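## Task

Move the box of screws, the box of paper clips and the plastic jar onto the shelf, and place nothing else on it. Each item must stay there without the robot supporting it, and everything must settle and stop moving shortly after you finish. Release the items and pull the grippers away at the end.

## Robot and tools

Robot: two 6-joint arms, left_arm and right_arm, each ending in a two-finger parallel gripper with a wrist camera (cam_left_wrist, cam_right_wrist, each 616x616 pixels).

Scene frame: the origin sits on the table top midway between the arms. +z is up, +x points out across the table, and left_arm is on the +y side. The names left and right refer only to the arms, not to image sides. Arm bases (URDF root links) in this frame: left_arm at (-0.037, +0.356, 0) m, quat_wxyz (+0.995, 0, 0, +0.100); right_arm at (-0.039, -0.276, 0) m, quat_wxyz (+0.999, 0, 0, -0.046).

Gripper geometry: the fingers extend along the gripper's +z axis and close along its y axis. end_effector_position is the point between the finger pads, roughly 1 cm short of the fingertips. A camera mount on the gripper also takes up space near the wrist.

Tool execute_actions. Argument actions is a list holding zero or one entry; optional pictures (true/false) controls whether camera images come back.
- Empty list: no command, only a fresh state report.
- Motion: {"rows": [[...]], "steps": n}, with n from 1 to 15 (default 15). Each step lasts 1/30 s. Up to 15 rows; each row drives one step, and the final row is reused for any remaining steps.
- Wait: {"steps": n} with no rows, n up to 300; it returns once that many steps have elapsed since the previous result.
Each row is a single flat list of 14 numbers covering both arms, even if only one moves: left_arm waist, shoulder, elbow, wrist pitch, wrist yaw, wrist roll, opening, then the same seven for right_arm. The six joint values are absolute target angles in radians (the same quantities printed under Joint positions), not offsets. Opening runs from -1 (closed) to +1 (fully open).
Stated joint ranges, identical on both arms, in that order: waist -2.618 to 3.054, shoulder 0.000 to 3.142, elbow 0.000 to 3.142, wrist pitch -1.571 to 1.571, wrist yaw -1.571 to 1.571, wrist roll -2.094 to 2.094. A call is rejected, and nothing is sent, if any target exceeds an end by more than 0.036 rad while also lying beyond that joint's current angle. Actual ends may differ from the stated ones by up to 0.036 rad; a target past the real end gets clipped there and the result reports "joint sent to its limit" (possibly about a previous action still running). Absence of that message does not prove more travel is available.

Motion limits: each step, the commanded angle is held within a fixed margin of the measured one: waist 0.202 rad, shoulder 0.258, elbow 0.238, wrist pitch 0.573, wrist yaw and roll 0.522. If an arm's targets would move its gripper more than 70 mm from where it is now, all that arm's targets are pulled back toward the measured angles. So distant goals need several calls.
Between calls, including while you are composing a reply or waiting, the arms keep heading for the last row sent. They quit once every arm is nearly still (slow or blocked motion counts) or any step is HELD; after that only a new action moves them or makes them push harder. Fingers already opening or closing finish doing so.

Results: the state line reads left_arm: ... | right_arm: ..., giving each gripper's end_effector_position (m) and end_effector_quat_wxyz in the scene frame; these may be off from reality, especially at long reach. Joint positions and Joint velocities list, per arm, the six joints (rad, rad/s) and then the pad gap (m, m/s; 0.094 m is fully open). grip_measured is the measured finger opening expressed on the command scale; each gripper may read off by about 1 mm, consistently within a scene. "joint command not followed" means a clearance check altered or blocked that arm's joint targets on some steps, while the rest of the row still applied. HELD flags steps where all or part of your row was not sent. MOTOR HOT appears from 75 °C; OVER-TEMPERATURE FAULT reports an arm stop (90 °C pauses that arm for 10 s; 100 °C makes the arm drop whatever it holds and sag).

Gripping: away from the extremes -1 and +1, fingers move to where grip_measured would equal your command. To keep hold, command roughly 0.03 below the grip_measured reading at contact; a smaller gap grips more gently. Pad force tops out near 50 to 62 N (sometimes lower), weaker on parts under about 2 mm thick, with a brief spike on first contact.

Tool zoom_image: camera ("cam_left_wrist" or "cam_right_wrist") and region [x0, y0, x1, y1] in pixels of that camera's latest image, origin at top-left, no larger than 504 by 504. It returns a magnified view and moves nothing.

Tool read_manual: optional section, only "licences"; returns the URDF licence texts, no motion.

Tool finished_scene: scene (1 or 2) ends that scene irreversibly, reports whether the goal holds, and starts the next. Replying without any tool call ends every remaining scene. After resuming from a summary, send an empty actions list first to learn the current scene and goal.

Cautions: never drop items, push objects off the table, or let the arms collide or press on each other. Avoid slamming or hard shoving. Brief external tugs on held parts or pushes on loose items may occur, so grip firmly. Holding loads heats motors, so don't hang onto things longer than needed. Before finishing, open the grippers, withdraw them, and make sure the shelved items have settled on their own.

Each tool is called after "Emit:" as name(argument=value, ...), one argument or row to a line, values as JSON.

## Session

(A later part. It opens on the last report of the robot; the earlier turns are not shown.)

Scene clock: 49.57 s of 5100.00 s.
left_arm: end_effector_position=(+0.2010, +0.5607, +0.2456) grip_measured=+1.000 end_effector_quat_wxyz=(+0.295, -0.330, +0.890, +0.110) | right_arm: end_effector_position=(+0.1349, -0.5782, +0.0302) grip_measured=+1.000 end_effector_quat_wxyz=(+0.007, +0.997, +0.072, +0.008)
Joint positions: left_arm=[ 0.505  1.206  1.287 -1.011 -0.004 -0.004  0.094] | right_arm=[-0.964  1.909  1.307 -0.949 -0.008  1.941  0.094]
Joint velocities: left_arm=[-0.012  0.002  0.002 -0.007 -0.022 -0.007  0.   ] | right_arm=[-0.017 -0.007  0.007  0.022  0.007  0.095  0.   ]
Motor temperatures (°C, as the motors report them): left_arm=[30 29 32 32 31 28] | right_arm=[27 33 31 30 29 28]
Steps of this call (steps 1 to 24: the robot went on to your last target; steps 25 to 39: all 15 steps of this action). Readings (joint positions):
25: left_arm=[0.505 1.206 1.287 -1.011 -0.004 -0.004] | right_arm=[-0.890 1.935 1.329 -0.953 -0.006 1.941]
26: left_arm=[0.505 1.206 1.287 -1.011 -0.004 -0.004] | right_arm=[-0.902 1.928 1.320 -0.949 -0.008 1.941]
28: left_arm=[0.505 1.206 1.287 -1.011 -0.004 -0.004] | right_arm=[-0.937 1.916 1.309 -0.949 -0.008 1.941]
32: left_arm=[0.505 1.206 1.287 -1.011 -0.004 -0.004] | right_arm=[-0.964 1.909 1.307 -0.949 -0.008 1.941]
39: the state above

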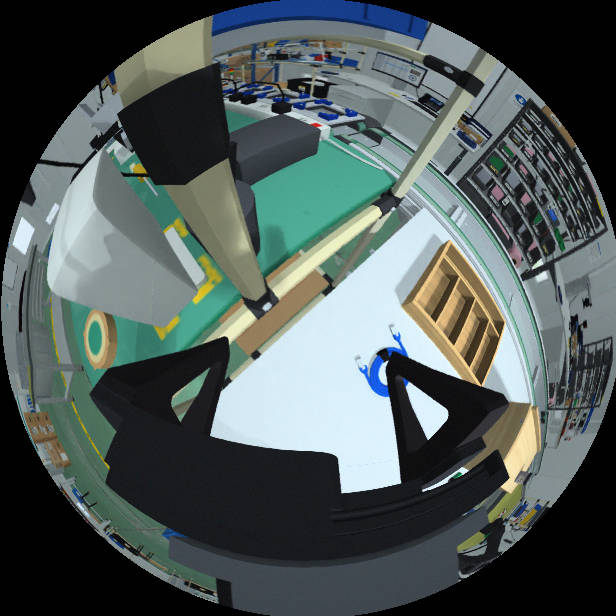

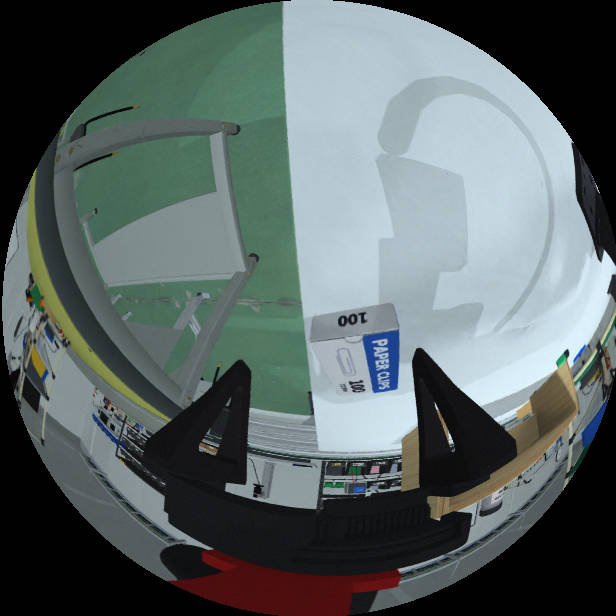

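Emit:
execute_actions(
  actions=[
    {"rows":[[0.5,1.2,1.3,-1.0,0,0,1,-0.96,1.895,1.255,-0.93,0,1.95,1],[0.5,1.2,1.3,-1.0,0,0,1,-0.96,1.895,1.255,-0.93,0,1.95,1],[0.5,1.2,1.3,-1.0,0,0,1,-0.96,1.895,1.255,-0.93,0,1.95,1],[0.5,1.2,1.3,-1.0,0,0,1,-0.96,1.895,1.255,-0.93,0,1.95,1],[0.5,1.2,1.3,-1.0,0,0,1,-0.96,1.895,1.255,-0.93,0,1.95,1],[0.5,1.2,1.3,-1.0,0,0,1,-0.96,1.895,1.255,-0.93,0,1.95,-0.1]]},
  ],
)

Emit:
execute_actions(
  actions=[
    {"steps":8},
  ],
  pictures=false,
)

Scene clock: 51.30 s of 5100.00 s.
left_arm: end_effector_position=(+0.2010, +0.5607, +0.2456) grip_measured=+1.000 end_effector_quat_wxyz=(+0.295, -0.330, +0.890, +0.110) | right_arm: end_effector_position=(+0.1320, -0.5730, +0.0248) grip_measured=-0.098 end_effector_quat_wxyz=(+0.004, +0.997, +0.071, +0.007)
Joint positions: left_arm=[ 0.505  1.206  1.287 -1.011 -0.004 -0.004  0.094] | right_arm=[-0.964  1.901  1.274 -0.931 -0.009  1.942  0.042]
Joint velocities: left_arm=[ 0.002  0.002 -0.002 -0.051  0.022  0.007  0.   ] | right_arm=[ 0.012 -0.007  0.017  0.007 -0.095  0.007 -0.001]
Motor temperatures (°C, as the motors report them): left_arm=[30 29 32 32 31 28] | right_arm=[27 33 31 30 29 28]
Steps of this call (steps 1 to 15: the robot went on to your last target; steps 16 to 37: nothing new was sent; steps 38 to 52: all 15 steps of this action). Readings (joint positions):
38: left_arm=[0.505 1.206 1.287 -1.011 -0.004 -0.004] | right_arm=[-0.964 1.908 1.302 -0.944 -0.008 1.941]
39: left_arm=[0.505 1.206 1.287 -1.011 -0.004 -0.004] | right_arm=[-0.964 1.906 1.295 -0.937 -0.008 1.941]
41: left_arm=[0.505 1.206 1.287 -1.011 -0.004 -0.004] | right_arm=[-0.964 1.906 1.282 -0.935 -0.008 1.941]
45: left_arm=[0.505 1.206 1.287 -1.011 -0.004 -0.004] | right_arm=[-0.964 1.906 1.274 -0.934 -0.008 1.942]
52: the state above

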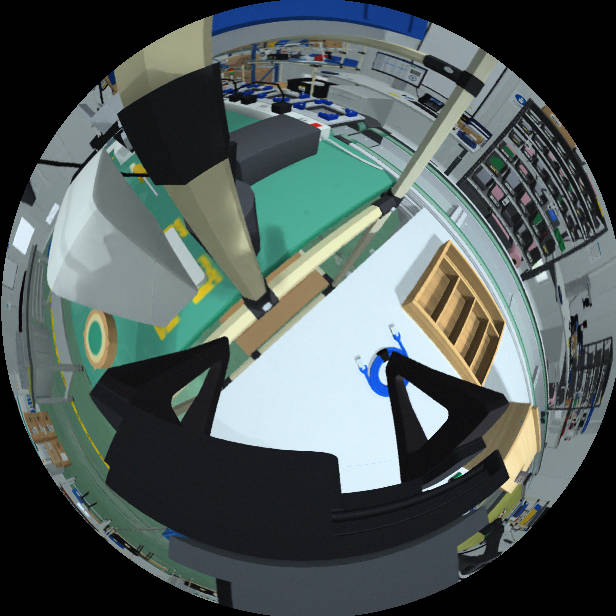

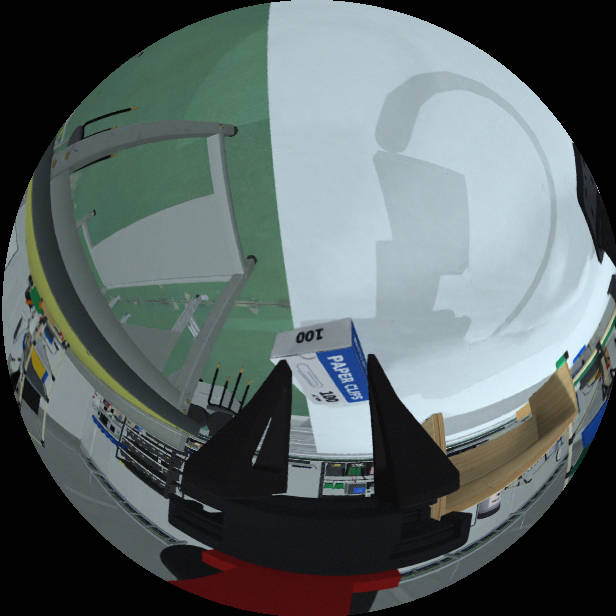

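Scene clock: 51.57 s of 5100.00 s.
left_arm: end_effector_position=(+0.2010, +0.5607, +0.2456) grip_measured=+1.000 end_effector_quat_wxyz=(+0.295, -0.330, +0.890, +0.110) | right_arm: end_effector_position=(+0.1323, -0.5734, +0.0248) grip_measured=-0.098 end_effector_quat_wxyz=(+0.005, +0.997, +0.071, +0.007)
Joint positions: left_arm=[ 0.505  1.206  1.287 -1.011 -0.004 -0.004  0.094] | right_arm=[-0.964  1.901  1.274 -0.929 -0.009  1.942  0.042]
Joint velocities: left_arm=[-0.002 -0.007  0.007 -0.022 -0.051  0.037  0.   ] | right_arm=[ 0.002  0.007 -0.002 -0.037 -0.022  0.007 -0.   ]
Motor temperatures (°C, as the motors report them): left_arm=[30 29 32 32 31 28] | right_arm=[27 33 31 30 29 28]
Steps of this call (steps 1 to 8: the robot went on to your last target). Readings (joint positions):
1: left_arm=[0.505 1.206 1.287 -1.011 -0.004 -0.004] | right_arm=[-0.964 1.901 1.274 -0.930 -0.009 1.942]
2: left_arm=[0.505 1.206 1.287 -1.011 -0.004 -0.004] | right_arm=[-0.964 1.901 1.274 -0.930 -0.009 1.942]
4: left_arm=[0.505 1.206 1.287 -1.011 -0.004 -0.004] | right_arm=[-0.964 1.901 1.274 -0.929 -0.009 1.942]
8: the state above

Emit:
execute_actions(
  actions=[
    {"rows":[[0.5,1.2,1.3,-1.0,0,0,1,-0.96,1.895,1.255,-0.93,0,1.95,1],[0.5,1.2,1.3,-1.0,0,0,1,-0.96,1.895,1.255,-0.93,0,1.95,1],[0.5,1.2,1.3,-1.0,0,0,1,-0.96,1.895,1.255,-0.93,0,1.95,1],[0.5,1.2,1.3,-1.0,0,0,1,-0.96,1.895,1.255,-0.93,0,1.95,1],[0.5,1.2,1.3,-1.0,0,0,1,-0.96,1.895,1.255,-0.93,0,1.95,1],[0.5,1.2,1.3,-1.0,0,0,1,-1.02,1.895,1.255,-0.93,0,1.55,1]]},
  ],
)

Emit:
execute_actions(
  actions=[
    {"steps":10},
  ],
)

Scene clock: 54.67 s of 5100.00 s.
left_arm: end_effector_position=(+0.2010, +0.5607, +0.2456) grip_measured=+1.000 end_effector_quat_wxyz=(+0.295, -0.330, +0.890, +0.110) | right_arm: end_effector_position=(+0.1162, -0.5826, +0.0248) grip_measured=+1.000 end_effector_quat_wxyz=(+0.007, +0.977, +0.212, +0.008)
Joint positions: left_arm=[ 0.505  1.206  1.287 -1.011 -0.004 -0.004  0.094] | right_arm=[-1.019  1.901  1.274 -0.927 -0.011  1.602  0.094]
Joint velocities: left_arm=[-0.007  0.002 -0.007 -0.022 -0.022  0.081  0.   ] | right_arm=[ 0.002  0.002 -0.012  0.051  0.022 -0.198  0.   ]
Motor temperatures (°C, as the motors report them): left_arm=[30 29 32 32 31 28] | right_arm=[27 33 31 30 29 28]
Steps of this call (steps 1 to 15: the robot went on to your last target; steps 16 to 78: nothing new was sent; steps 79 to 93: all 15 steps of this action). Readings (joint positions):
79: left_arm=[0.505 1.206 1.287 -1.011 -0.004 -0.004] | right_arm=[-0.964 1.901 1.274 -0.929 -0.009 1.942]
80: left_arm=[0.505 1.206 1.287 -1.011 -0.004 -0.004] | right_arm=[-0.964 1.901 1.274 -0.929 -0.009 1.942]
82: left_arm=[0.505 1.206 1.287 -1.011 -0.004 -0.004] | right_arm=[-0.964 1.901 1.274 -0.929 -0.009 1.942]
86: left_arm=[0.505 1.206 1.287 -1.011 -0.004 -0.004] | right_arm=[-0.989 1.901 1.274 -0.927 -0.011 1.764]
93: the state above

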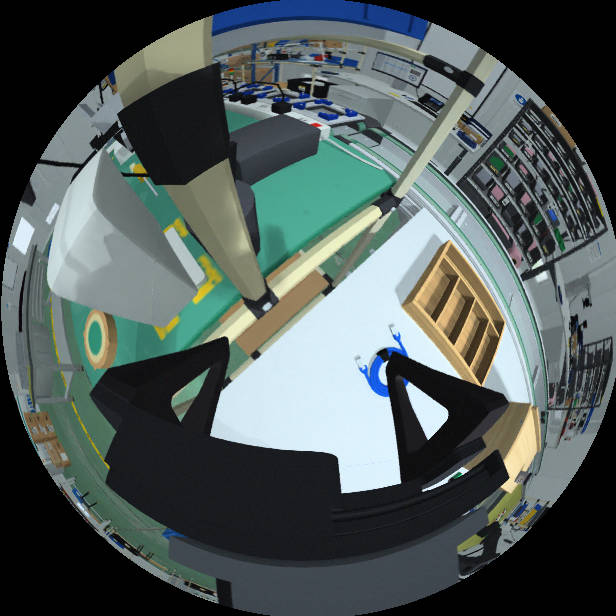

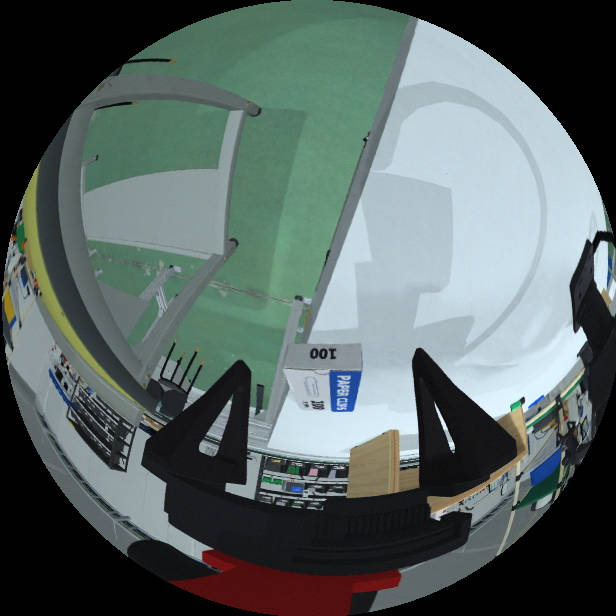

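Scene clock: 55.00 s of 5100.00 s.
left_arm: end_effector_position=(+0.2010, +0.5607, +0.2456) grip_measured=+1.000 end_effector_quat_wxyz=(+0.295, -0.330, +0.890, +0.110) | right_arm: end_effector_position=(+0.1162, -0.5826, +0.0248) grip_measured=+1.000 end_effector_quat_wxyz=(+0.007, +0.973, +0.230, +0.007)
Joint positions: left_arm=[ 0.505  1.206  1.287 -1.011 -0.004 -0.004  0.094] | right_arm=[-1.019  1.901  1.274 -0.927 -0.011  1.565  0.094]
Joint velocities: left_arm=[-0.002 -0.012  0.027  0.037 -0.066 -0.051  0.   ] | right_arm=[-0.017 -0.002  0.002 -0.022 -0.022 -0.066  0.   ]
Motor temperatures (°C, as the motors report them): left_arm=[30 29 32 32 31 28] | right_arm=[27 33 31 30 29 28]
Steps of this call (steps 1 to 10: the robot went on to your last target). Readings (joint positions):
1: left_arm=[0.505 1.206 1.287 -1.011 -0.004 -0.004] | right_arm=[-1.019 1.901 1.274 -0.927 -0.011 1.594]
2: left_arm=[0.505 1.206 1.287 -1.011 -0.004 -0.004] | right_arm=[-1.019 1.901 1.274 -0.927 -0.011 1.587]
4: left_arm=[0.505 1.206 1.287 -1.011 -0.004 -0.004] | right_arm=[-1.019 1.901 1.274 -0.927 -0.011 1.577]
8: left_arm=[0.505 1.206 1.287 -1.011 -0.004 -0.004] | right_arm=[-1.019 1.901 1.274 -0.927 -0.011 1.567]
10: the state above

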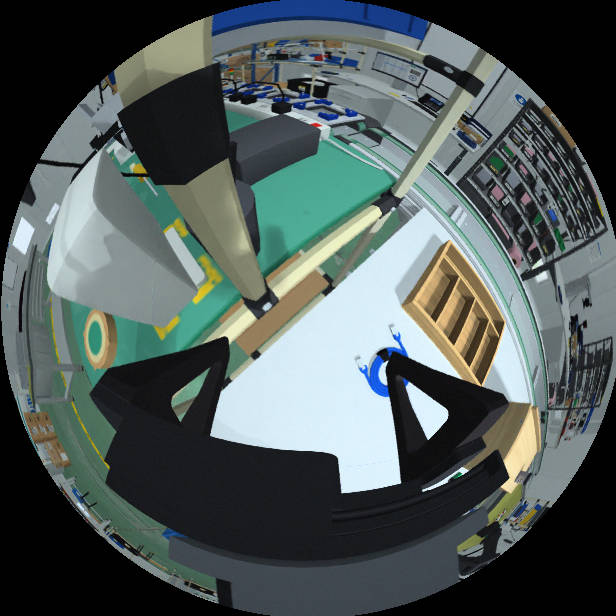

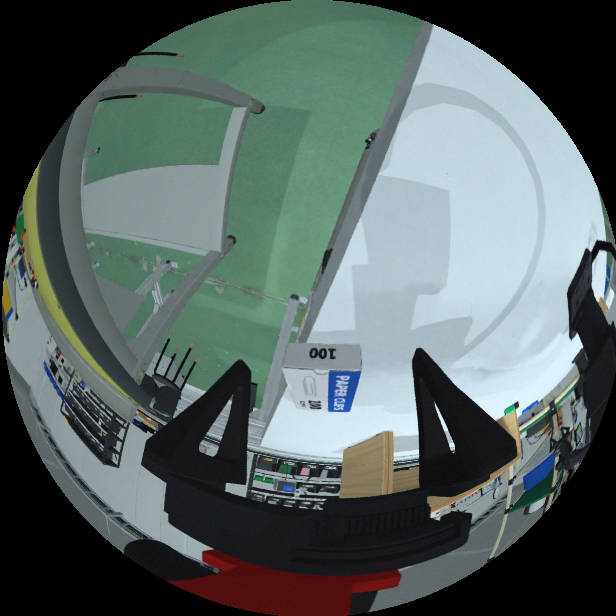

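Emit:
execute_actions(
  actions=[
    {"rows":[[0.5,1.2,1.3,-1.0,0,0,1,-1.02,1.94,1.315,-0.945,0,1.55,1],[0.5,1.2,1.3,-1.0,0,0,1,-1.02,1.94,1.315,-0.945,0,1.55,1],[0.5,1.2,1.3,-1.0,0,0,1,-1.02,1.94,1.315,-0.945,0,1.55,1],[0.5,1.2,1.3,-1.0,0,0,1,-1.02,1.94,1.315,-0.945,0,1.55,1],[0.5,1.2,1.3,-1.0,0,0,1,-1.02,1.94,1.315,-0.945,0,1.55,1],[0.5,1.2,1.3,-1.0,0,0,1,-1.02,1.94,1.315,-0.945,0,1.55,1],[0.5,1.2,1.3,-1.0,0,0,1,-1.02,1.94,1.315,-0.945,0,1.55,-0.1]]},
  ],
  pictures=false,
)

Emit:
execute_actions(
  actions=[
    {"steps":10},
  ],
)

Scene clock: 57.03 s of 5100.00 s.
left_arm: end_effector_position=(+0.2010, +0.5607, +0.2456) grip_measured=+1.000 end_effector_quat_wxyz=(+0.295, -0.330, +0.890, +0.110) | right_arm: end_effector_position=(+0.1164, -0.5830, +0.0177) grip_measured=-0.098 end_effector_quat_wxyz=(-0.004, +0.972, +0.233, +0.005)
Joint positions: left_arm=[ 0.505  1.206  1.287 -1.011 -0.004 -0.004  0.094] | right_arm=[-1.019  1.933  1.288 -0.931 -0.011  1.559  0.042]
Joint velocities: left_arm=[-0.002  0.002 -0.002  0.051 -0.037 -0.066  0.   ] | right_arm=[-0.007 -0.007  0.012 -0.081  0.007 -0.066 -0.   ]
Motor temperatures (°C, as the motors report them): left_arm=[30 29 32 32 31 28] | right_arm=[27 33 31 30 29 28]
Steps of this call (steps 1 to 30: the robot went on to your last target; steps 31 to 46: nothing new was sent; steps 47 to 61: all 15 steps of this action). Readings (joint positions):
47: left_arm=[0.505 1.206 1.287 -1.011 -0.004 -0.004] | right_arm=[-1.019 1.905 1.277 -0.930 -0.011 1.560]
48: left_arm=[0.505 1.206 1.287 -1.011 -0.004 -0.004] | right_arm=[-1.019 1.911 1.282 -0.931 -0.011 1.560]
50: left_arm=[0.505 1.206 1.287 -1.011 -0.004 -0.004] | right_arm=[-1.019 1.923 1.288 -0.931 -0.011 1.560]
54: left_arm=[0.505 1.206 1.287 -1.011 -0.004 -0.004] | right_arm=[-1.019 1.933 1.288 -0.931 -0.011 1.559]
61: the state above

Scene clock: 57.37 s of 5100.00 s.
left_arm: end_effector_position=(+0.2010, +0.5607, +0.2456) grip_measured=+1.000 end_effector_quat_wxyz=(+0.295, -0.330, +0.890, +0.110) | right_arm: end_effector_position=(+0.1164, -0.5830, +0.0177) grip_measured=-0.098 end_effector_quat_wxyz=(-0.004, +0.972, +0.233, +0.005)
Joint positions: left_arm=[ 0.505  1.206  1.287 -1.011 -0.004 -0.004  0.094] | right_arm=[-1.019  1.933  1.288 -0.931 -0.011  1.559  0.042]
Joint velocities: left_arm=[ 0.007  0.012 -0.002 -0.007  0.037  0.022  0.   ] | right_arm=[-0.002 -0.027 -0.007 -0.037  0.007 -0.037 -0.   ]
Motor temperatures (°C, as the motors report them): left_arm=[30 29 32 32 31 28] | right_arm=[27 33 31 30 29 28]
Steps of this call (steps 1 to 10: the robot went on to your last target). Readings (joint positions):
1: left_arm=[0.505 1.206 1.287 -1.011 -0.004 -0.004] | right_arm=[-1.019 1.933 1.288 -0.931 -0.011 1.559]
2: left_arm=[0.505 1.206 1.287 -1.011 -0.004 -0.004] | right_arm=[-1.019 1.933 1.288 -0.931 -0.011 1.559]
4: left_arm=[0.505 1.206 1.287 -1.011 -0.004 -0.004] | right_arm=[-1.019 1.933 1.288 -0.931 -0.011 1.559]
8: left_arm=[0.505 1.206 1.287 -1.011 -0.004 -0.004] | right_arm=[-1.019 1.933 1.288 -0.931 -0.011 1.559]
10: the state above

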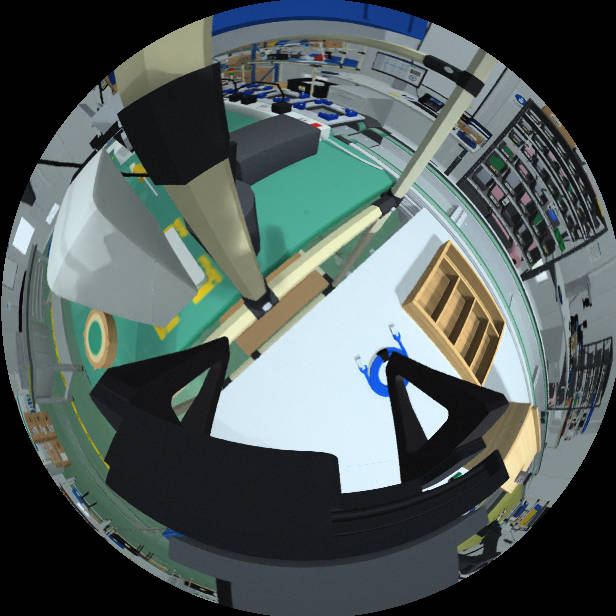

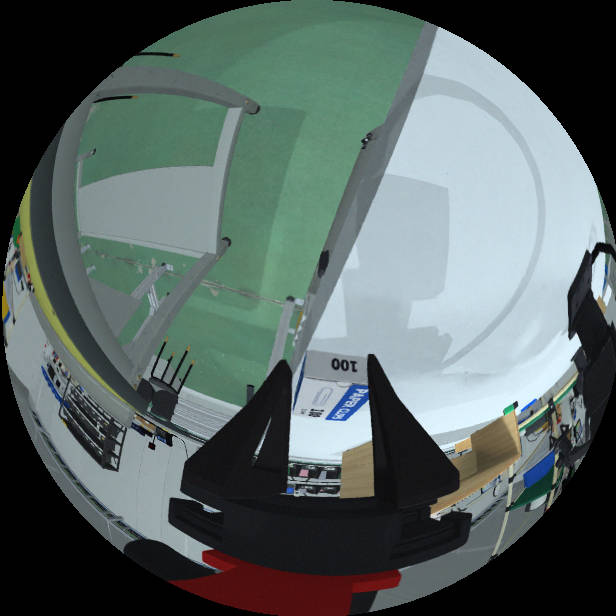

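Close until resistance.

Emit:
execute_actions(
  actions=[
    {"rows":[[0.5,1.2,1.3,-1.0,0,0,1,-1.02,1.94,1.315,-0.945,0,1.55,-0.3]]},
  ],
)

Scene clock: 58.20 s of 5100.00 s.
left_arm: end_effector_position=(+0.2010, +0.5607, +0.2456) grip_measured=+1.000 end_effector_quat_wxyz=(+0.295, -0.330, +0.890, +0.110) | right_arm: end_effector_position=(+0.1164, -0.5830, +0.0177) grip_measured=-0.298 end_effector_quat_wxyz=(-0.004, +0.972, +0.233, +0.005)
Joint positions: left_arm=[ 0.505  1.206  1.287 -1.011 -0.004 -0.004  0.094] | right_arm=[-1.019  1.933  1.288 -0.931 -0.011  1.559  0.033]
Joint velocities: left_arm=[-0.012 -0.002  0.012  0.007 -0.066  0.022  0.   ] | right_arm=[-0.012 -0.017 -0.007 -0.095 -0.007 -0.051 -0.   ]
Motor temperatures (°C, as the motors report them): left_arm=[30 29 32 32 31 28] | right_arm=[27 33 31 30 29 28]
Steps of this call (steps 1 to 10: the robot went on to your last target; steps 11 to 25: all 15 steps of this action). Readings (joint positions):
11: left_arm=[0.505 1.206 1.287 -1.011 -0.004 -0.004] | right_arm=[-1.019 1.933 1.288 -0.931 -0.011 1.559]
12: left_arm=[0.505 1.206 1.287 -1.011 -0.004 -0.004] | right_arm=[-1.019 1.933 1.288 -0.931 -0.011 1.559]
14: left_arm=[0.505 1.206 1.287 -1.011 -0.004 -0.004] | right_arm=[-1.019 1.933 1.288 -0.931 -0.011 1.559]
18: left_arm=[0.505 1.206 1.287 -1.011 -0.004 -0.004] | right_arm=[-1.019 1.933 1.288 -0.931 -0.011 1.559]
25: the state above

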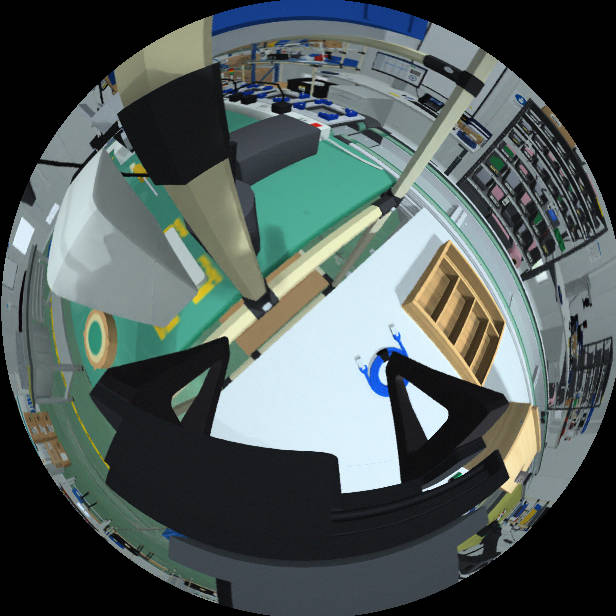

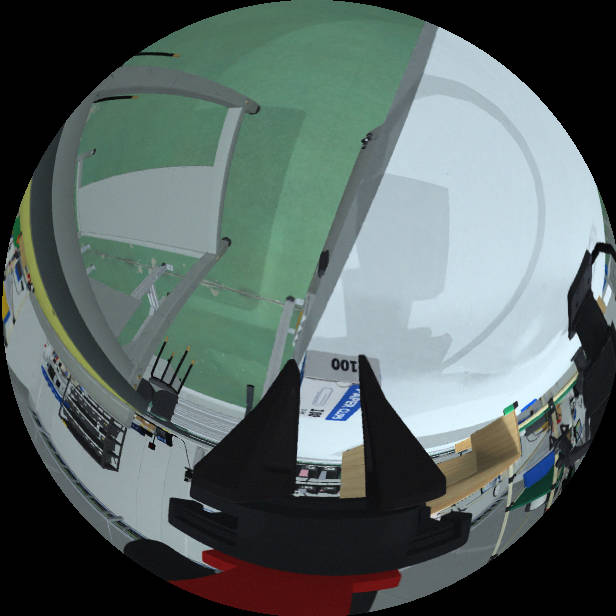

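Emit:
execute_actions(
  actions=[
    {"rows":[[0.5,1.2,1.3,-1.0,0,0,1,-1.02,1.94,1.315,-0.945,0,1.55,1],[0.5,1.2,1.3,-1.0,0,0,1,-1.02,1.94,1.315,-0.945,0,1.55,1],[0.5,1.2,1.3,-1.0,0,0,1,-1.02,1.94,1.315,-0.945,0,1.55,1],[0.5,1.2,1.3,-1.0,0,0,1,-1.02,1.94,1.315,-0.945,0,1.55,1],[0.5,1.2,1.3,-1.0,0,0,1,-1.02,1.94,1.315,-0.945,0,1.55,1],[0.5,1.2,1.3,-1.0,0,0,1,-1.02,1.94,1.315,-0.945,0,1.55,1],[0.5,1.2,1.3,-1.0,0,0,1,-0.94,1.94,1.315,-0.945,0,1.6,1]]},
  ],
  pictures=false,
)

Emit:
execute_actions(
  actions=[
    {"steps":10},
  ],
)

Scene clock: 60.07 s of 5100.00 s.
left_arm: end_effector_position=(+0.2010, +0.5607, +0.2456) grip_measured=+1.000 end_effector_quat_wxyz=(+0.295, -0.330, +0.890, +0.110) | right_arm: end_effector_position=(+0.1407, -0.5695, +0.0177) grip_measured=+1.000 end_effector_quat_wxyz=(-0.004, +0.966, +0.260, +0.003)
Joint positions: left_arm=[ 0.505  1.206  1.287 -1.011 -0.004 -0.004  0.094] | right_arm=[-0.936  1.933  1.288 -0.931 -0.008  1.586  0.094]
Joint velocities: left_arm=[-0.002 -0.017 -0.002  0.007 -0.022  0.051  0.   ] | right_arm=[-0.037 -0.002 -0.017  0.037 -0.081  0.125  0.   ]
Motor temperatures (°C, as the motors report them): left_arm=[30 29 32 32 31 28] | right_arm=[27 33 31 30 29 28]
Steps of this call (steps 1 to 15: the robot went on to your last target; steps 16 to 41: nothing new was sent; steps 42 to 56: all 15 steps of this action). Readings (joint positions):
42: left_arm=[0.505 1.206 1.287 -1.011 -0.004 -0.004] | right_arm=[-1.019 1.933 1.288 -0.931 -0.011 1.559]
43: left_arm=[0.505 1.206 1.287 -1.011 -0.004 -0.004] | right_arm=[-1.019 1.933 1.288 -0.931 -0.011 1.559]
45: left_arm=[0.505 1.206 1.287 -1.011 -0.004 -0.004] | right_arm=[-1.019 1.933 1.288 -0.931 -0.011 1.559]
49: left_arm=[0.505 1.206 1.287 -1.011 -0.004 -0.004] | right_arm=[-0.999 1.933 1.288 -0.931 -0.007 1.570]
56: the state above

Scene clock: 60.40 s of 5100.00 s.
left_arm: end_effector_position=(+0.2010, +0.5607, +0.2456) grip_measured=+1.000 end_effector_quat_wxyz=(+0.295, -0.330, +0.890, +0.110) | right_arm: end_effector_position=(+0.1407, -0.5695, +0.0177) grip_measured=+1.000 end_effector_quat_wxyz=(-0.004, +0.966, +0.258, +0.003)
Joint positions: left_arm=[ 0.505  1.206  1.287 -1.011 -0.004 -0.004  0.094] | right_arm=[-0.936  1.933  1.288 -0.931 -0.008  1.59   0.094]
Joint velocities: left_arm=[-0.012  0.002  0.007 -0.007 -0.007 -0.051  0.   ] | right_arm=[-0.017  0.002 -0.002 -0.022  0.022 -0.022  0.   ]
Motor temperatures (°C, as the motors report them): left_arm=[30 29 32 32 31 28] | right_arm=[27 33 31 30 29 28]
Steps of this call (steps 1 to 10: the robot went on to your last target). Readings (joint positions):
1: left_arm=[0.505 1.206 1.287 -1.011 -0.004 -0.004] | right_arm=[-0.936 1.933 1.288 -0.931 -0.008 1.587]
2: left_arm=[0.505 1.206 1.287 -1.011 -0.004 -0.004] | right_arm=[-0.936 1.933 1.288 -0.931 -0.008 1.588]
4: left_arm=[0.505 1.206 1.287 -1.011 -0.004 -0.004] | right_arm=[-0.936 1.933 1.288 -0.931 -0.008 1.589]
8: left_arm=[0.505 1.206 1.287 -1.011 -0.004 -0.004] | right_arm=[-0.936 1.933 1.288 -0.931 -0.008 1.590]
10: the state above

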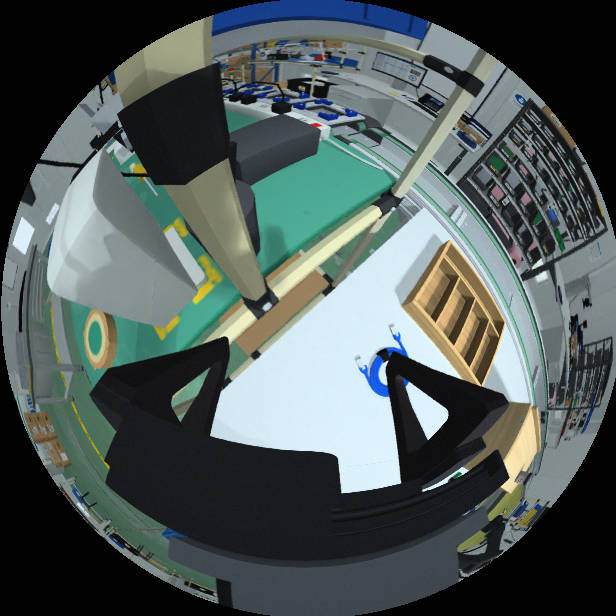

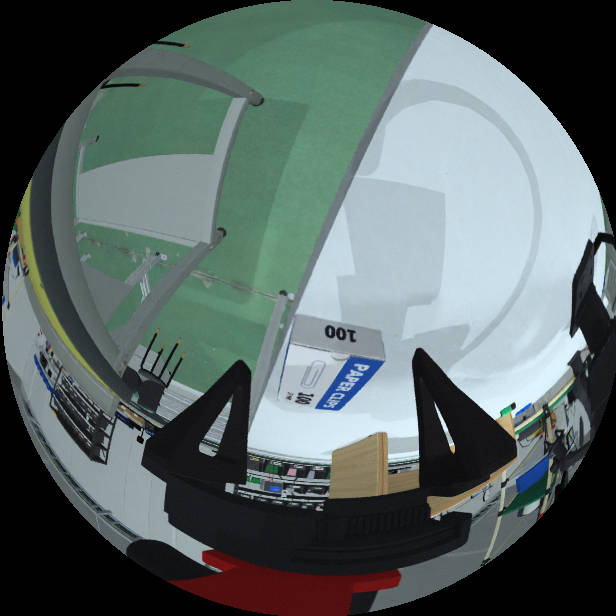

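Emit:
execute_actions(
  actions=[
    {"rows":[[0.5,1.2,1.3,-1.0,0,0,1,-0.94,1.94,1.315,-0.945,0,1.87,1],[0.5,1.2,1.3,-1.0,0,0,1,-0.94,1.94,1.315,-0.945,0,1.87,1],[0.5,1.2,1.3,-1.0,0,0,1,-0.94,1.94,1.315,-0.945,0,1.87,1],[0.5,1.2,1.3,-1.0,0,0,1,-0.94,1.94,1.315,-0.945,0,1.87,1],[0.5,1.2,1.3,-1.0,0,0,1,-0.94,1.94,1.315,-0.945,0,1.87,1],[0.5,1.2,1.3,-1.0,0,0,1,-0.94,1.94,1.315,-0.945,0,1.87,1],[0.5,1.2,1.3,-1.0,0,0,1,-0.94,1.94,1.315,-0.945,0,1.87,1],[0.5,1.2,1.3,-1.0,0,0,1,-0.94,1.94,1.315,-0.945,0,1.87,1],[0.5,1.2,1.3,-1.0,0,0,1,-0.94,1.94,1.315,-0.945,0,1.87,-0.1]]},
  ],
  pictures=false,
)

Emit:
execute_actions(
  actions=[
    {"steps":12},
  ],
)

Scene clock: 62.20 s of 5100.00 s.
left_arm: end_effector_position=(+0.2010, +0.5607, +0.2456) grip_measured=+1.000 end_effector_quat_wxyz=(+0.295, -0.330, +0.890, +0.110) | right_arm: end_effector_position=(+0.1406, -0.5694, +0.0177) grip_measured=-0.056 end_effector_quat_wxyz=(-0.004, +0.991, +0.130, +0.003)
Joint positions: left_arm=[ 0.505  1.206  1.287 -1.011 -0.004 -0.004  0.094] | right_arm=[-0.936  1.933  1.288 -0.932 -0.008  1.851  0.044]
Joint velocities: left_arm=[ 0.002  0.002  0.017  0.051 -0.007 -0.022  0.   ] | right_arm=[ 0.002 -0.007  0.002  0.022 -0.007  0.037 -0.001]
Motor temperatures (°C, as the motors report them): left_arm=[30 29 32 32 31 28] | right_arm=[27 33 31 30 29 28]
Steps of this call (steps 1 to 15: the robot went on to your last target; steps 16 to 39: nothing new was sent; steps 40 to 54: all 15 steps of this action). Readings (joint positions):
40: left_arm=[0.505 1.206 1.287 -1.011 -0.004 -0.004] | right_arm=[-0.936 1.933 1.288 -0.931 -0.008 1.635]
41: left_arm=[0.505 1.206 1.287 -1.011 -0.004 -0.004] | right_arm=[-0.936 1.933 1.288 -0.931 -0.008 1.680]
43: left_arm=[0.505 1.206 1.287 -1.011 -0.004 -0.004] | right_arm=[-0.936 1.933 1.288 -0.931 -0.008 1.746]
47: left_arm=[0.505 1.206 1.287 -1.011 -0.004 -0.004] | right_arm=[-0.936 1.933 1.288 -0.931 -0.008 1.814]
54: the state above

Scene clock: 62.60 s of 5100.00 s.
left_arm: end_effector_position=(+0.2010, +0.5607, +0.2456) grip_measured=+1.000 end_effector_quat_wxyz=(+0.295, -0.330, +0.890, +0.110) | right_arm: end_effector_position=(+0.1406, -0.5694, +0.0177) grip_measured=-0.056 end_effector_quat_wxyz=(-0.004, +0.992, +0.126, +0.003)
Joint positions: left_arm=[ 0.505  1.206  1.287 -1.011 -0.004 -0.004  0.094] | right_arm=[-0.936  1.933  1.288 -0.932 -0.008  1.86   0.044]
Joint velocities: left_arm=[ 0.007 -0.007 -0.012  0.037 -0.037  0.022  0.   ] | right_arm=[-0.002  0.017 -0.002 -0.022  0.11  -0.051  0.   ]
Motor temperatures (°C, as the motors report them): left_arm=[30 29 32 32 31 28] | right_arm=[27 33 31 30 29 28]
Steps of this call (steps 1 to 12: the robot went on to your last target). Readings (joint positions):
1: left_arm=[0.505 1.206 1.287 -1.011 -0.004 -0.004] | right_arm=[-0.936 1.933 1.288 -0.932 -0.008 1.853]
2: left_arm=[0.505 1.206 1.287 -1.011 -0.004 -0.004] | right_arm=[-0.936 1.933 1.288 -0.932 -0.008 1.854]
4: left_arm=[0.505 1.206 1.287 -1.011 -0.004 -0.004] | right_arm=[-0.936 1.933 1.288 -0.932 -0.008 1.857]
8: left_arm=[0.505 1.206 1.287 -1.011 -0.004 -0.004] | right_arm=[-0.936 1.933 1.288 -0.932 -0.008 1.859]
12: the state above

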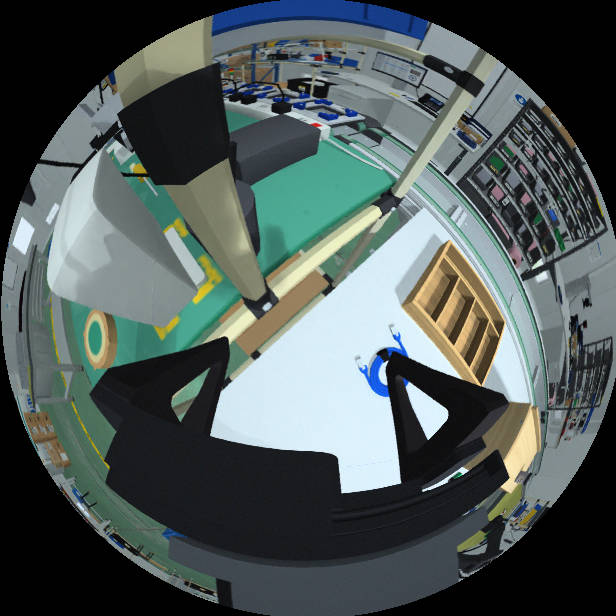

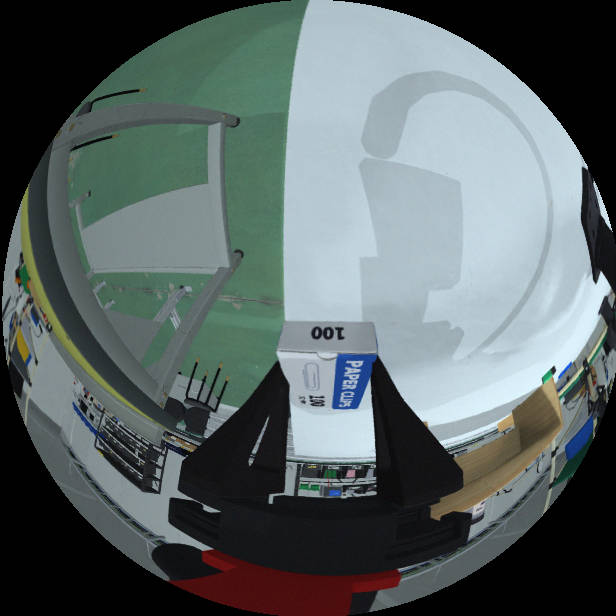

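Emit:
execute_actions(
  actions=[
    {"rows":[[0.5,1.2,1.3,-1.0,0,0,1,-0.94,1.8,1.45,-1.2,0,1.87,-0.09],[0.5,1.2,1.3,-1.0,0,0,1,-0.94,1.8,1.45,-1.2,0,1.87,-0.09],[0.5,1.2,1.3,-1.0,0,0,1,-0.94,1.8,1.45,-1.2,0,1.87,-0.09],[0.5,1.2,1.3,-1.0,0,0,1,-0.94,1.8,1.45,-1.2,0,1.87,-0.09],[0.5,1.2,1.3,-1.0,0,0,1,-0.94,1.8,1.45,-1.2,0,1.87,-0.09],[0.5,1.2,1.3,-1.0,0,0,1,-0.94,1.2,1.5,-1.55,0,1.2,-0.09]]},
  ],
  pictures=false,
)

Emit:
execute_actions(
  actions=[
    {"steps":12},
  ],
  pictures=false,
)

Emit:
execute_actions(
  actions=[
    {"rows":[[0.5,1.2,1.3,-1.0,0,0,1,-0.2,1.2,1.5,-1.55,0,0,-0.09]]},
  ],
  pictures=false,
)

Emit:
execute_actions(
  actions=[
    {"rows":[[0.5,1.2,1.3,-1.0,0,0,1,-0.2,1.55,1.9,-1.56,0,0,-0.09],[0.5,1.2,1.3,-1.0,0,0,1,-0.2,1.55,1.9,-1.56,0,0,-0.09],[0.5,1.2,1.3,-1.0,0,0,1,-0.2,1.55,1.9,-1.56,0,0,-0.09],[0.5,1.2,1.3,-1.0,0,0,1,-0.2,1.55,1.9,-1.56,0,0,-0.09],[0.5,1.2,1.3,-1.0,0,0,1,-0.2,1.55,1.9,-1.56,0,0,-0.09],[0.5,1.2,1.3,-1.0,0,0,1,-0.2,1.55,1.9,-1.56,0,0,-0.09],[0.5,1.2,1.3,-1.0,0,0,1,-0.2,2.03,2.3,-1.56,0,0,-0.09]]},
  ],
  pictures=false,
)

Emit:
execute_actions(
  actions=[
    {"steps":15},
  ],
)

Scene clock: 65.70 s of 5100.00 s.
left_arm: end_effector_position=(+0.2010, +0.5607, +0.2456) grip_measured=+1.000 end_effector_quat_wxyz=(+0.295, -0.330, +0.890, +0.110) | right_arm: end_effector_position=(+0.1025, -0.5059, +0.2299) grip_measured=-0.055 end_effector_quat_wxyz=(+0.154, +0.924, +0.349, +0.033)
Joint positions: left_arm=[ 0.505  1.206  1.287 -1.011 -0.004 -0.004  0.094] | right_arm=[-0.936  1.33   1.459 -1.383 -0.009  1.392  0.044]
Joint velocities: left_arm=[ 0.002 -0.017 -0.007  0.022 -0.022  0.022  0.   ] | right_arm=[ 0.007 -1.697  0.188 -0.799  0.066 -1.106 -0.   ]
Motor temperatures (°C, as the motors report them): left_arm=[30 29 32 32 31 28] | right_arm=[27 33 32 30 29 28]
Steps of this call (steps 1 to 15: the robot went on to your last target; steps 16 to 78: nothing new was sent; steps 79 to 93: all 15 steps of this action). Readings (joint positions):
79: left_arm=[0.505 1.206 1.287 -1.011 -0.004 -0.004] | right_arm=[-0.936 1.928 1.304 -0.962 -0.008 1.860]
80: left_arm=[0.505 1.206 1.287 -1.011 -0.004 -0.004] | right_arm=[-0.936 1.917 1.328 -1.008 -0.008 1.860]
82: left_arm=[0.505 1.206 1.287 -1.011 -0.004 -0.004] | right_arm=[-0.936 1.869 1.380 -1.074 -0.008 1.860]
86: left_arm=[0.505 1.206 1.287 -1.011 -0.004 -0.004] | right_arm=[-0.936 1.720 1.434 -1.184 -0.009 1.701]
93: the state above

Scene clock: 66.10 s of 5100.00 s.
left_arm: end_effector_position=(+0.2010, +0.5607, +0.2456) grip_measured=+1.000 end_effector_quat_wxyz=(+0.295, -0.330, +0.890, +0.110) | right_arm: end_effector_position=(+0.0787, -0.4662, +0.2605) grip_measured=-0.055 end_effector_quat_wxyz=(+0.169, +0.890, +0.423, +0.021)
Joint positions: left_arm=[ 0.505  1.206  1.287 -1.011 -0.004 -0.004  0.094] | right_arm=[-0.936  1.198  1.5   -1.53  -0.009  1.225  0.044]
Joint velocities: left_arm=[-0.002  0.007 -0.012 -0.037 -0.022  0.007  0.   ] | right_arm=[ 0.002  0.051  0.012  0.037 -0.081 -0.081 -0.   ]
Motor temperatures (°C, as the motors report them): left_arm=[30 29 32 32 31 28] | right_arm=[27 33 32 30 29 28]
Steps of this call (steps 1 to 12: the robot went on to your last target). Readings (joint positions):
1: left_arm=[0.505 1.206 1.287 -1.011 -0.004 -0.004] | right_arm=[-0.936 1.275 1.468 -1.411 -0.009 1.357]
2: left_arm=[0.505 1.206 1.287 -1.011 -0.004 -0.004] | right_arm=[-0.936 1.229 1.479 -1.439 -0.009 1.328]
4: left_arm=[0.505 1.206 1.287 -1.011 -0.004 -0.004] | right_arm=[-0.936 1.174 1.497 -1.483 -0.009 1.287]
8: left_arm=[0.505 1.206 1.287 -1.011 -0.004 -0.004] | right_arm=[-0.936 1.179 1.500 -1.525 -0.009 1.244]
12: the state above

Scene clock: 66.60 s of 5100.00 s.
left_arm: end_effector_position=(+0.2010, +0.5607, +0.2456) grip_measured=+1.000 end_effector_quat_wxyz=(+0.295, -0.330, +0.890, +0.110) | right_arm: end_effector_position=(+0.1740, -0.3382, +0.2594) grip_measured=-0.053 end_effector_quat_wxyz=(+0.165, +0.194, +0.967, -0.010)
Joint positions: left_arm=[ 0.505  1.206  1.287 -1.011 -0.004 -0.004  0.094] | right_arm=[-0.206  1.2    1.5   -1.539 -0.013  0.099  0.044]
Joint velocities: left_arm=[ 0.002  0.012  0.017 -0.066  0.007  0.022  0.   ] | right_arm=[ 0.002 -0.002 -0.007 -0.007 -0.022 -0.593  0.   ]
Motor temperatures (°C, as the motors report them): left_arm=[30 29 32 32 31 28] | right_arm=[27 33 32 30 29 28]
Steps of this call (steps 1 to 15: all 15 steps of this action). Readings (joint positions):
1: left_arm=[0.505 1.206 1.287 -1.011 -0.004 -0.004] | right_arm=[-0.901 1.198 1.500 -1.534 0.010 1.144]
2: left_arm=[0.505 1.206 1.287 -1.011 -0.004 -0.004] | right_arm=[-0.830 1.198 1.500 -1.534 0.012 1.044]
4: left_arm=[0.505 1.206 1.287 -1.011 -0.004 -0.004] | right_arm=[-0.677 1.199 1.500 -1.534 0.007 0.845]
8: left_arm=[0.505 1.206 1.287 -1.011 -0.004 -0.004] | right_arm=[-0.372 1.200 1.500 -1.534 0.002 0.447]
15: the state above

Scene clock: 67.10 s of 5100.00 s.
left_arm: end_effector_position=(+0.2010, +0.5607, +0.2456) grip_measured=+1.000 end_effector_quat_wxyz=(+0.295, -0.330, +0.890, +0.110) | right_arm: end_effector_position=(+0.3772, -0.4008, +0.2144) grip_measured=-0.053 end_effector_quat_wxyz=(+0.119, +0.153, +0.981, -0.010)
Joint positions: left_arm=[ 0.505  1.206  1.287 -1.011 -0.004 -0.004  0.094] | right_arm=[-0.206  2.07   2.261 -1.524 -0.013  0.013  0.044]
Joint velocities: left_arm=[ 0.012  0.012  0.002 -0.095 -0.051 -0.007  0.   ] | right_arm=[ 0.007  0.549  0.002 -0.139 -0.007 -0.007 -0.001]
Motor temperatures (°C, as the motors report them): left_arm=[30 29 32 32 31 28] | right_arm=[27 33 32 30 29 28]
Steps of this call (steps 1 to 15: all 15 steps of this action). Readings (joint positions):
1: left_arm=[0.505 1.206 1.287 -1.011 -0.004 -0.004] | right_arm=[-0.206 1.238 1.546 -1.577 -0.013 0.081]
2: left_arm=[0.505 1.206 1.287 -1.011 -0.004 -0.004] | right_arm=[-0.206 1.303 1.629 -1.578 -0.013 0.067]
4: left_arm=[0.505 1.206 1.287 -1.011 -0.004 -0.004] | right_arm=[-0.206 1.454 1.800 -1.561 -0.013 0.046]
8: left_arm=[0.505 1.206 1.287 -1.011 -0.004 -0.004] | right_arm=[-0.206 1.681 2.004 -1.577 -0.013 0.025]
15: the state above

Scene clock: 67.60 s of 5100.00 s.
left_arm: end_effector_position=(+0.2010, +0.5607, +0.2456) grip_measured=+1.000 end_effector_quat_wxyz=(+0.295, -0.330, +0.890, +0.110) | right_arm: end_effector_position=(+0.3690, -0.3983, +0.2294) grip_measured=-0.053 end_effector_quat_wxyz=(+0.126, +0.152, +0.980, -0.012)
Joint positions: left_arm=[ 0.505  1.206  1.287 -1.011 -0.004 -0.004  0.094] | right_arm=[-0.206  2.038  2.274 -1.552 -0.013  0.009  0.044]
Joint velocities: left_arm=[-0.002 -0.002  0.002  0.007 -0.007  0.022  0.   ] | right_arm=[ 0.007 -0.007  0.012  0.022 -0.022 -0.037  0.001]
Motor temperatures (°C, as the motors report them): left_arm=[30 29 32 32 31 28] | right_arm=[27 33 32 30 29 28]
Steps of this call (steps 1 to 15: the robot went on to your last target). Readings (joint positions):
1: left_arm=[0.505 1.206 1.287 -1.011 -0.004 -0.004] | right_arm=[-0.206 2.084 2.261 -1.529 -0.013 0.012]
2: left_arm=[0.505 1.206 1.287 -1.011 -0.004 -0.004] | right_arm=[-0.206 2.087 2.261 -1.531 -0.013 0.011]
4: left_arm=[0.505 1.206 1.287 -1.011 -0.004 -0.004] | right_arm=[-0.206 2.077 2.261 -1.537 -0.013 0.011]
8: left_arm=[0.505 1.206 1.287 -1.011 -0.004 -0.004] | right_arm=[-0.206 2.045 2.265 -1.549 -0.013 0.010]
15: the state above

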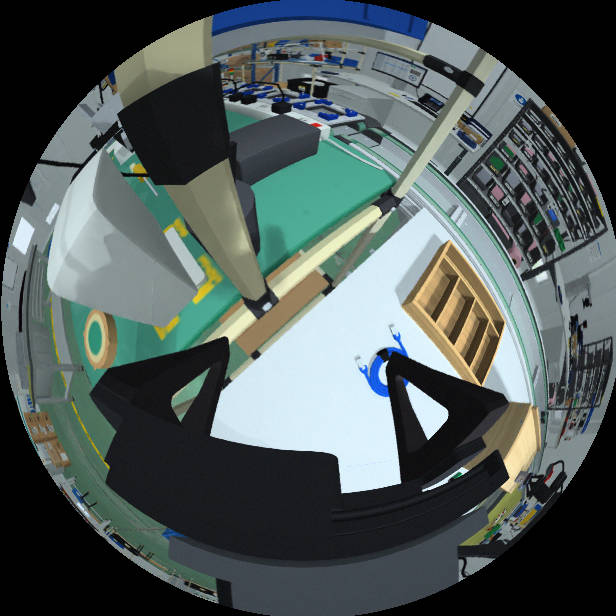

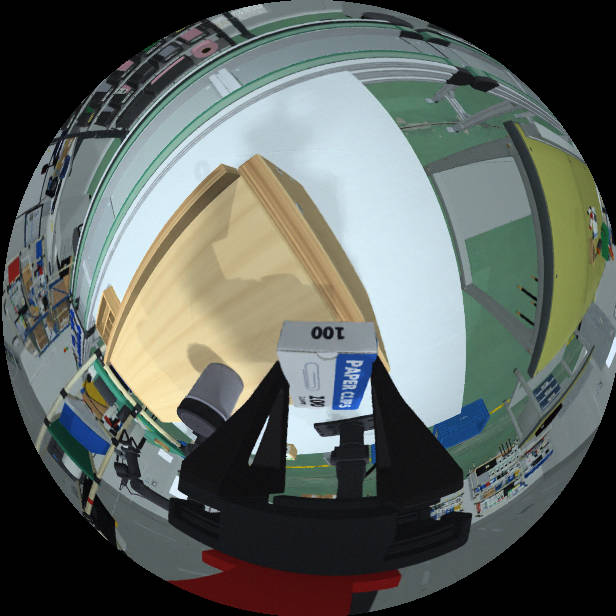

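Emit:
execute_actions(
  actions=[
    {"rows":[[0.5,1.2,1.3,-1.0,0,0,1,-0.2,1.4,1.8,-1.56,0,0,-0.09]]},
  ],
  pictures=false,
)

Emit:
execute_actions(
  actions=[
    {"rows":[[0.5,1.2,1.3,-1.0,0,0,1,0.42,1.4,1.8,-1.56,0,0,-0.09]]},
  ],
  pictures=false,
)

Emit:
execute_actions(
  actions=[
    {"rows":[[0.5,1.2,1.3,-1.0,0,0,1,0.42,1.8,2.3,-1.56,0,0,-0.09],[0.5,1.2,1.3,-1.0,0,0,1,0.42,1.8,2.3,-1.56,0,0,-0.09],[0.5,1.2,1.3,-1.0,0,0,1,0.42,1.8,2.3,-1.56,0,0,-0.09],[0.5,1.2,1.3,-1.0,0,0,1,0.42,1.8,2.3,-1.56,0,0,-0.09],[0.5,1.2,1.3,-1.0,0,0,1,0.42,1.8,2.3,-1.56,0,0,-0.09],[0.5,1.2,1.3,-1.0,0,0,1,0.42,2.1,2.45,-1.5,0,0,-0.09]]},
  ],
  pictures=false,
)

Emit:
execute_actions(
  actions=[
    {"steps":15},
  ],
)

Scene clock: 69.97 s of 5100.00 s.
left_arm: end_effector_position=(+0.2010, +0.5607, +0.2456) grip_measured=+1.000 end_effector_quat_wxyz=(+0.295, -0.330, +0.890, +0.110) | right_arm: end_effector_position=(+0.2171, -0.3515, +0.3153) grip_measured=-0.053 end_effector_quat_wxyz=(+0.224, +0.148, +0.963, -0.026)
Joint positions: left_arm=[ 0.505  1.206  1.287 -1.011 -0.004 -0.004  0.094] | right_arm=[-0.206  1.356  1.813 -1.572 -0.013  0.009  0.044]
Joint velocities: left_arm=[-0.002 -0.002 -0.007 -0.022 -0.081 -0.022  0.   ] | right_arm=[ 0.017  0.291  0.007 -0.051  0.022 -0.037  0.001]
Motor temperatures (°C, as the motors report them): left_arm=[30 29 32 33 31 28] | right_arm=[27 33 32 30 29 28]
Steps of this call (steps 1 to 15: the robot went on to your last target; steps 16 to 56: nothing new was sent; steps 57 to 71: all 15 steps of this action). Readings (joint positions):
57: left_arm=[0.505 1.206 1.287 -1.011 -0.004 -0.004] | right_arm=[-0.206 1.998 2.211 -1.518 -0.013 0.009]
58: left_arm=[0.505 1.206 1.287 -1.011 -0.004 -0.004] | right_arm=[-0.206 1.939 2.117 -1.500 -0.013 0.009]
60: left_arm=[0.505 1.206 1.287 -1.011 -0.004 -0.004] | right_arm=[-0.206 1.800 1.946 -1.513 -0.013 0.009]
64: left_arm=[0.505 1.206 1.287 -1.011 -0.004 -0.004] | right_arm=[-0.206 1.531 1.813 -1.561 -0.013 0.009]
71: the state above

Scene clock: 70.47 s of 5100.00 s.
left_arm: end_effector_position=(+0.2010, +0.5607, +0.2456) grip_measured=+1.000 end_effector_quat_wxyz=(+0.295, -0.330, +0.890, +0.110) | right_arm: end_effector_position=(+0.2277, -0.1819, +0.3014) grip_measured=-0.052 end_effector_quat_wxyz=(+0.201, -0.159, +0.966, +0.040)
Joint positions: left_arm=[ 0.505  1.206  1.287 -1.011 -0.004 -0.004  0.094] | right_arm=[ 0.422  1.419  1.813 -1.553 -0.012  0.005  0.045]
Joint velocities: left_arm=[ 0.002 -0.007 -0.007 -0.022  0.007 -0.007  0.   ] | right_arm=[-0.002  0.007 -0.007 -0.051 -0.051  0.051 -0.001]
Motor temperatures (°C, as the motors report them): left_arm=[30 29 32 33 31 28] | right_arm=[27 33 32 30 29 28]
Steps of this call (steps 1 to 15: all 15 steps of this action). Readings (joint positions):
1: left_arm=[0.505 1.206 1.287 -1.011 -0.004 -0.004] | right_arm=[-0.173 1.367 1.813 -1.572 0.008 0.010]
2: left_arm=[0.505 1.206 1.287 -1.011 -0.004 -0.004] | right_arm=[-0.108 1.379 1.813 -1.571 0.015 0.010]
4: left_arm=[0.505 1.206 1.287 -1.011 -0.004 -0.004] | right_arm=[0.042 1.402 1.813 -1.564 0.012 0.010]
8: left_arm=[0.505 1.206 1.287 -1.011 -0.004 -0.004] | right_arm=[0.336 1.419 1.813 -1.553 0.003 0.008]
15: the state above

Scene clock: 70.97 s of 5100.00 s.
left_arm: end_effector_position=(+0.2010, +0.5607, +0.2456) grip_measured=+1.000 end_effector_quat_wxyz=(+0.295, -0.330, +0.890, +0.110) | right_arm: end_effector_position=(+0.4062, -0.1209, +0.2228) grip_measured=-0.052 end_effector_quat_wxyz=(+0.164, -0.160, +0.973, +0.034)
Joint positions: left_arm=[ 0.505  1.206  1.287 -1.011 -0.004 -0.004  0.094] | right_arm=[ 0.422  2.164  2.419 -1.49  -0.012  0.005  0.045]
Joint velocities: left_arm=[-0.012  0.002 -0.002 -0.066 -0.081 -0.007  0.   ] | right_arm=[-0.002  0.042 -0.002 -0.007 -0.051  0.007 -0.001]
Motor temperatures (°C, as the motors report them): left_arm=[30 29 32 33 31 28] | right_arm=[27 33 32 30 29 28]
Steps of this call (steps 1 to 15: all 15 steps of this action). Readings (joint positions):
1: left_arm=[0.505 1.206 1.287 -1.011 -0.004 -0.004] | right_arm=[0.422 1.456 1.861 -1.578 -0.012 0.005]
2: left_arm=[0.505 1.206 1.287 -1.011 -0.004 -0.004] | right_arm=[0.422 1.520 1.954 -1.577 -0.012 0.005]
4: left_arm=[0.505 1.206 1.287 -1.011 -0.004 -0.004] | right_arm=[0.422 1.671 2.140 -1.566 -0.012 0.005]
8: left_arm=[0.505 1.206 1.287 -1.011 -0.004 -0.004] | right_arm=[0.422 1.938 2.385 -1.513 -0.012 0.005]
15: the state above

Scene clock: 71.47 s of 5100.00 s.
left_arm: end_effector_position=(+0.2010, +0.5607, +0.2456) grip_measured=+1.000 end_effector_quat_wxyz=(+0.295, -0.330, +0.890, +0.110) | right_arm: end_effector_position=(+0.3827, -0.1289, +0.2302) grip_measured=-0.052 end_effector_quat_wxyz=(+0.136, -0.161, +0.977, +0.029)
Joint positions: left_arm=[ 0.505  1.206  1.287 -1.011 -0.004 -0.004  0.094] | right_arm=[ 0.422  2.129  2.414 -1.577 -0.012  0.005  0.045]
Joint velocities: left_arm=[ 0.002 -0.007  0.012  0.007  0.095 -0.051  0.   ] | right_arm=[-0.002  0.344  0.002  0.051 -0.022 -0.007 -0.   ]
Motor temperatures (°C, as the motors report them): left_arm=[30 29 32 33 31 28] | right_arm=[27 33 32 30 29 28]
Steps of this call (steps 1 to 15: the robot went on to your last target). Readings (joint positions):
1: left_arm=[0.505 1.206 1.287 -1.011 -0.004 -0.004] | right_arm=[0.422 2.163 2.419 -1.493 -0.012 0.005]
2: left_arm=[0.505 1.206 1.287 -1.011 -0.004 -0.004] | right_arm=[0.422 2.156 2.419 -1.494 -0.012 0.005]
4: left_arm=[0.505 1.206 1.287 -1.011 -0.004 -0.004] | right_arm=[0.422 2.137 2.419 -1.494 -0.012 0.005]
8: left_arm=[0.505 1.206 1.287 -1.011 -0.004 -0.004] | right_arm=[0.422 2.106 2.419 -1.494 -0.012 0.005]
15: the state above

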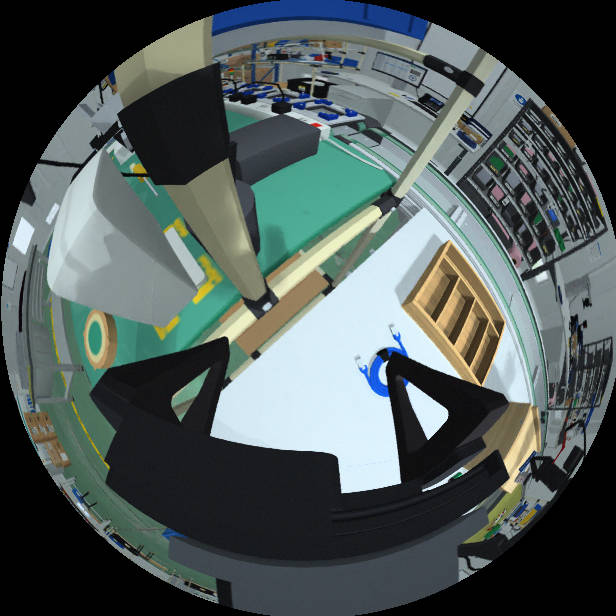

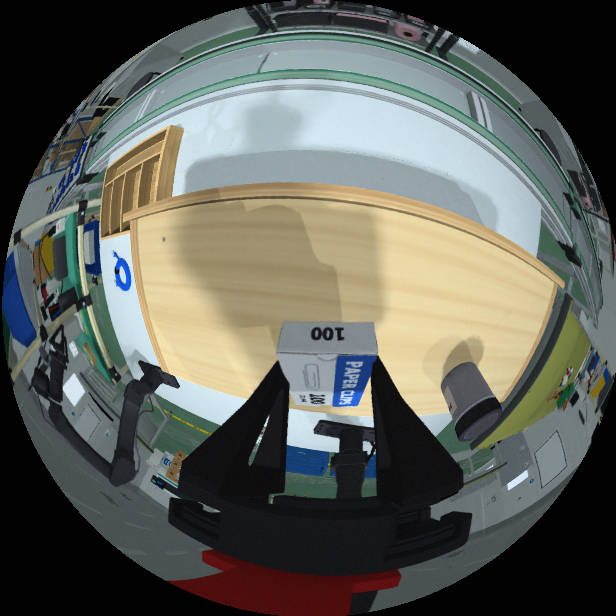

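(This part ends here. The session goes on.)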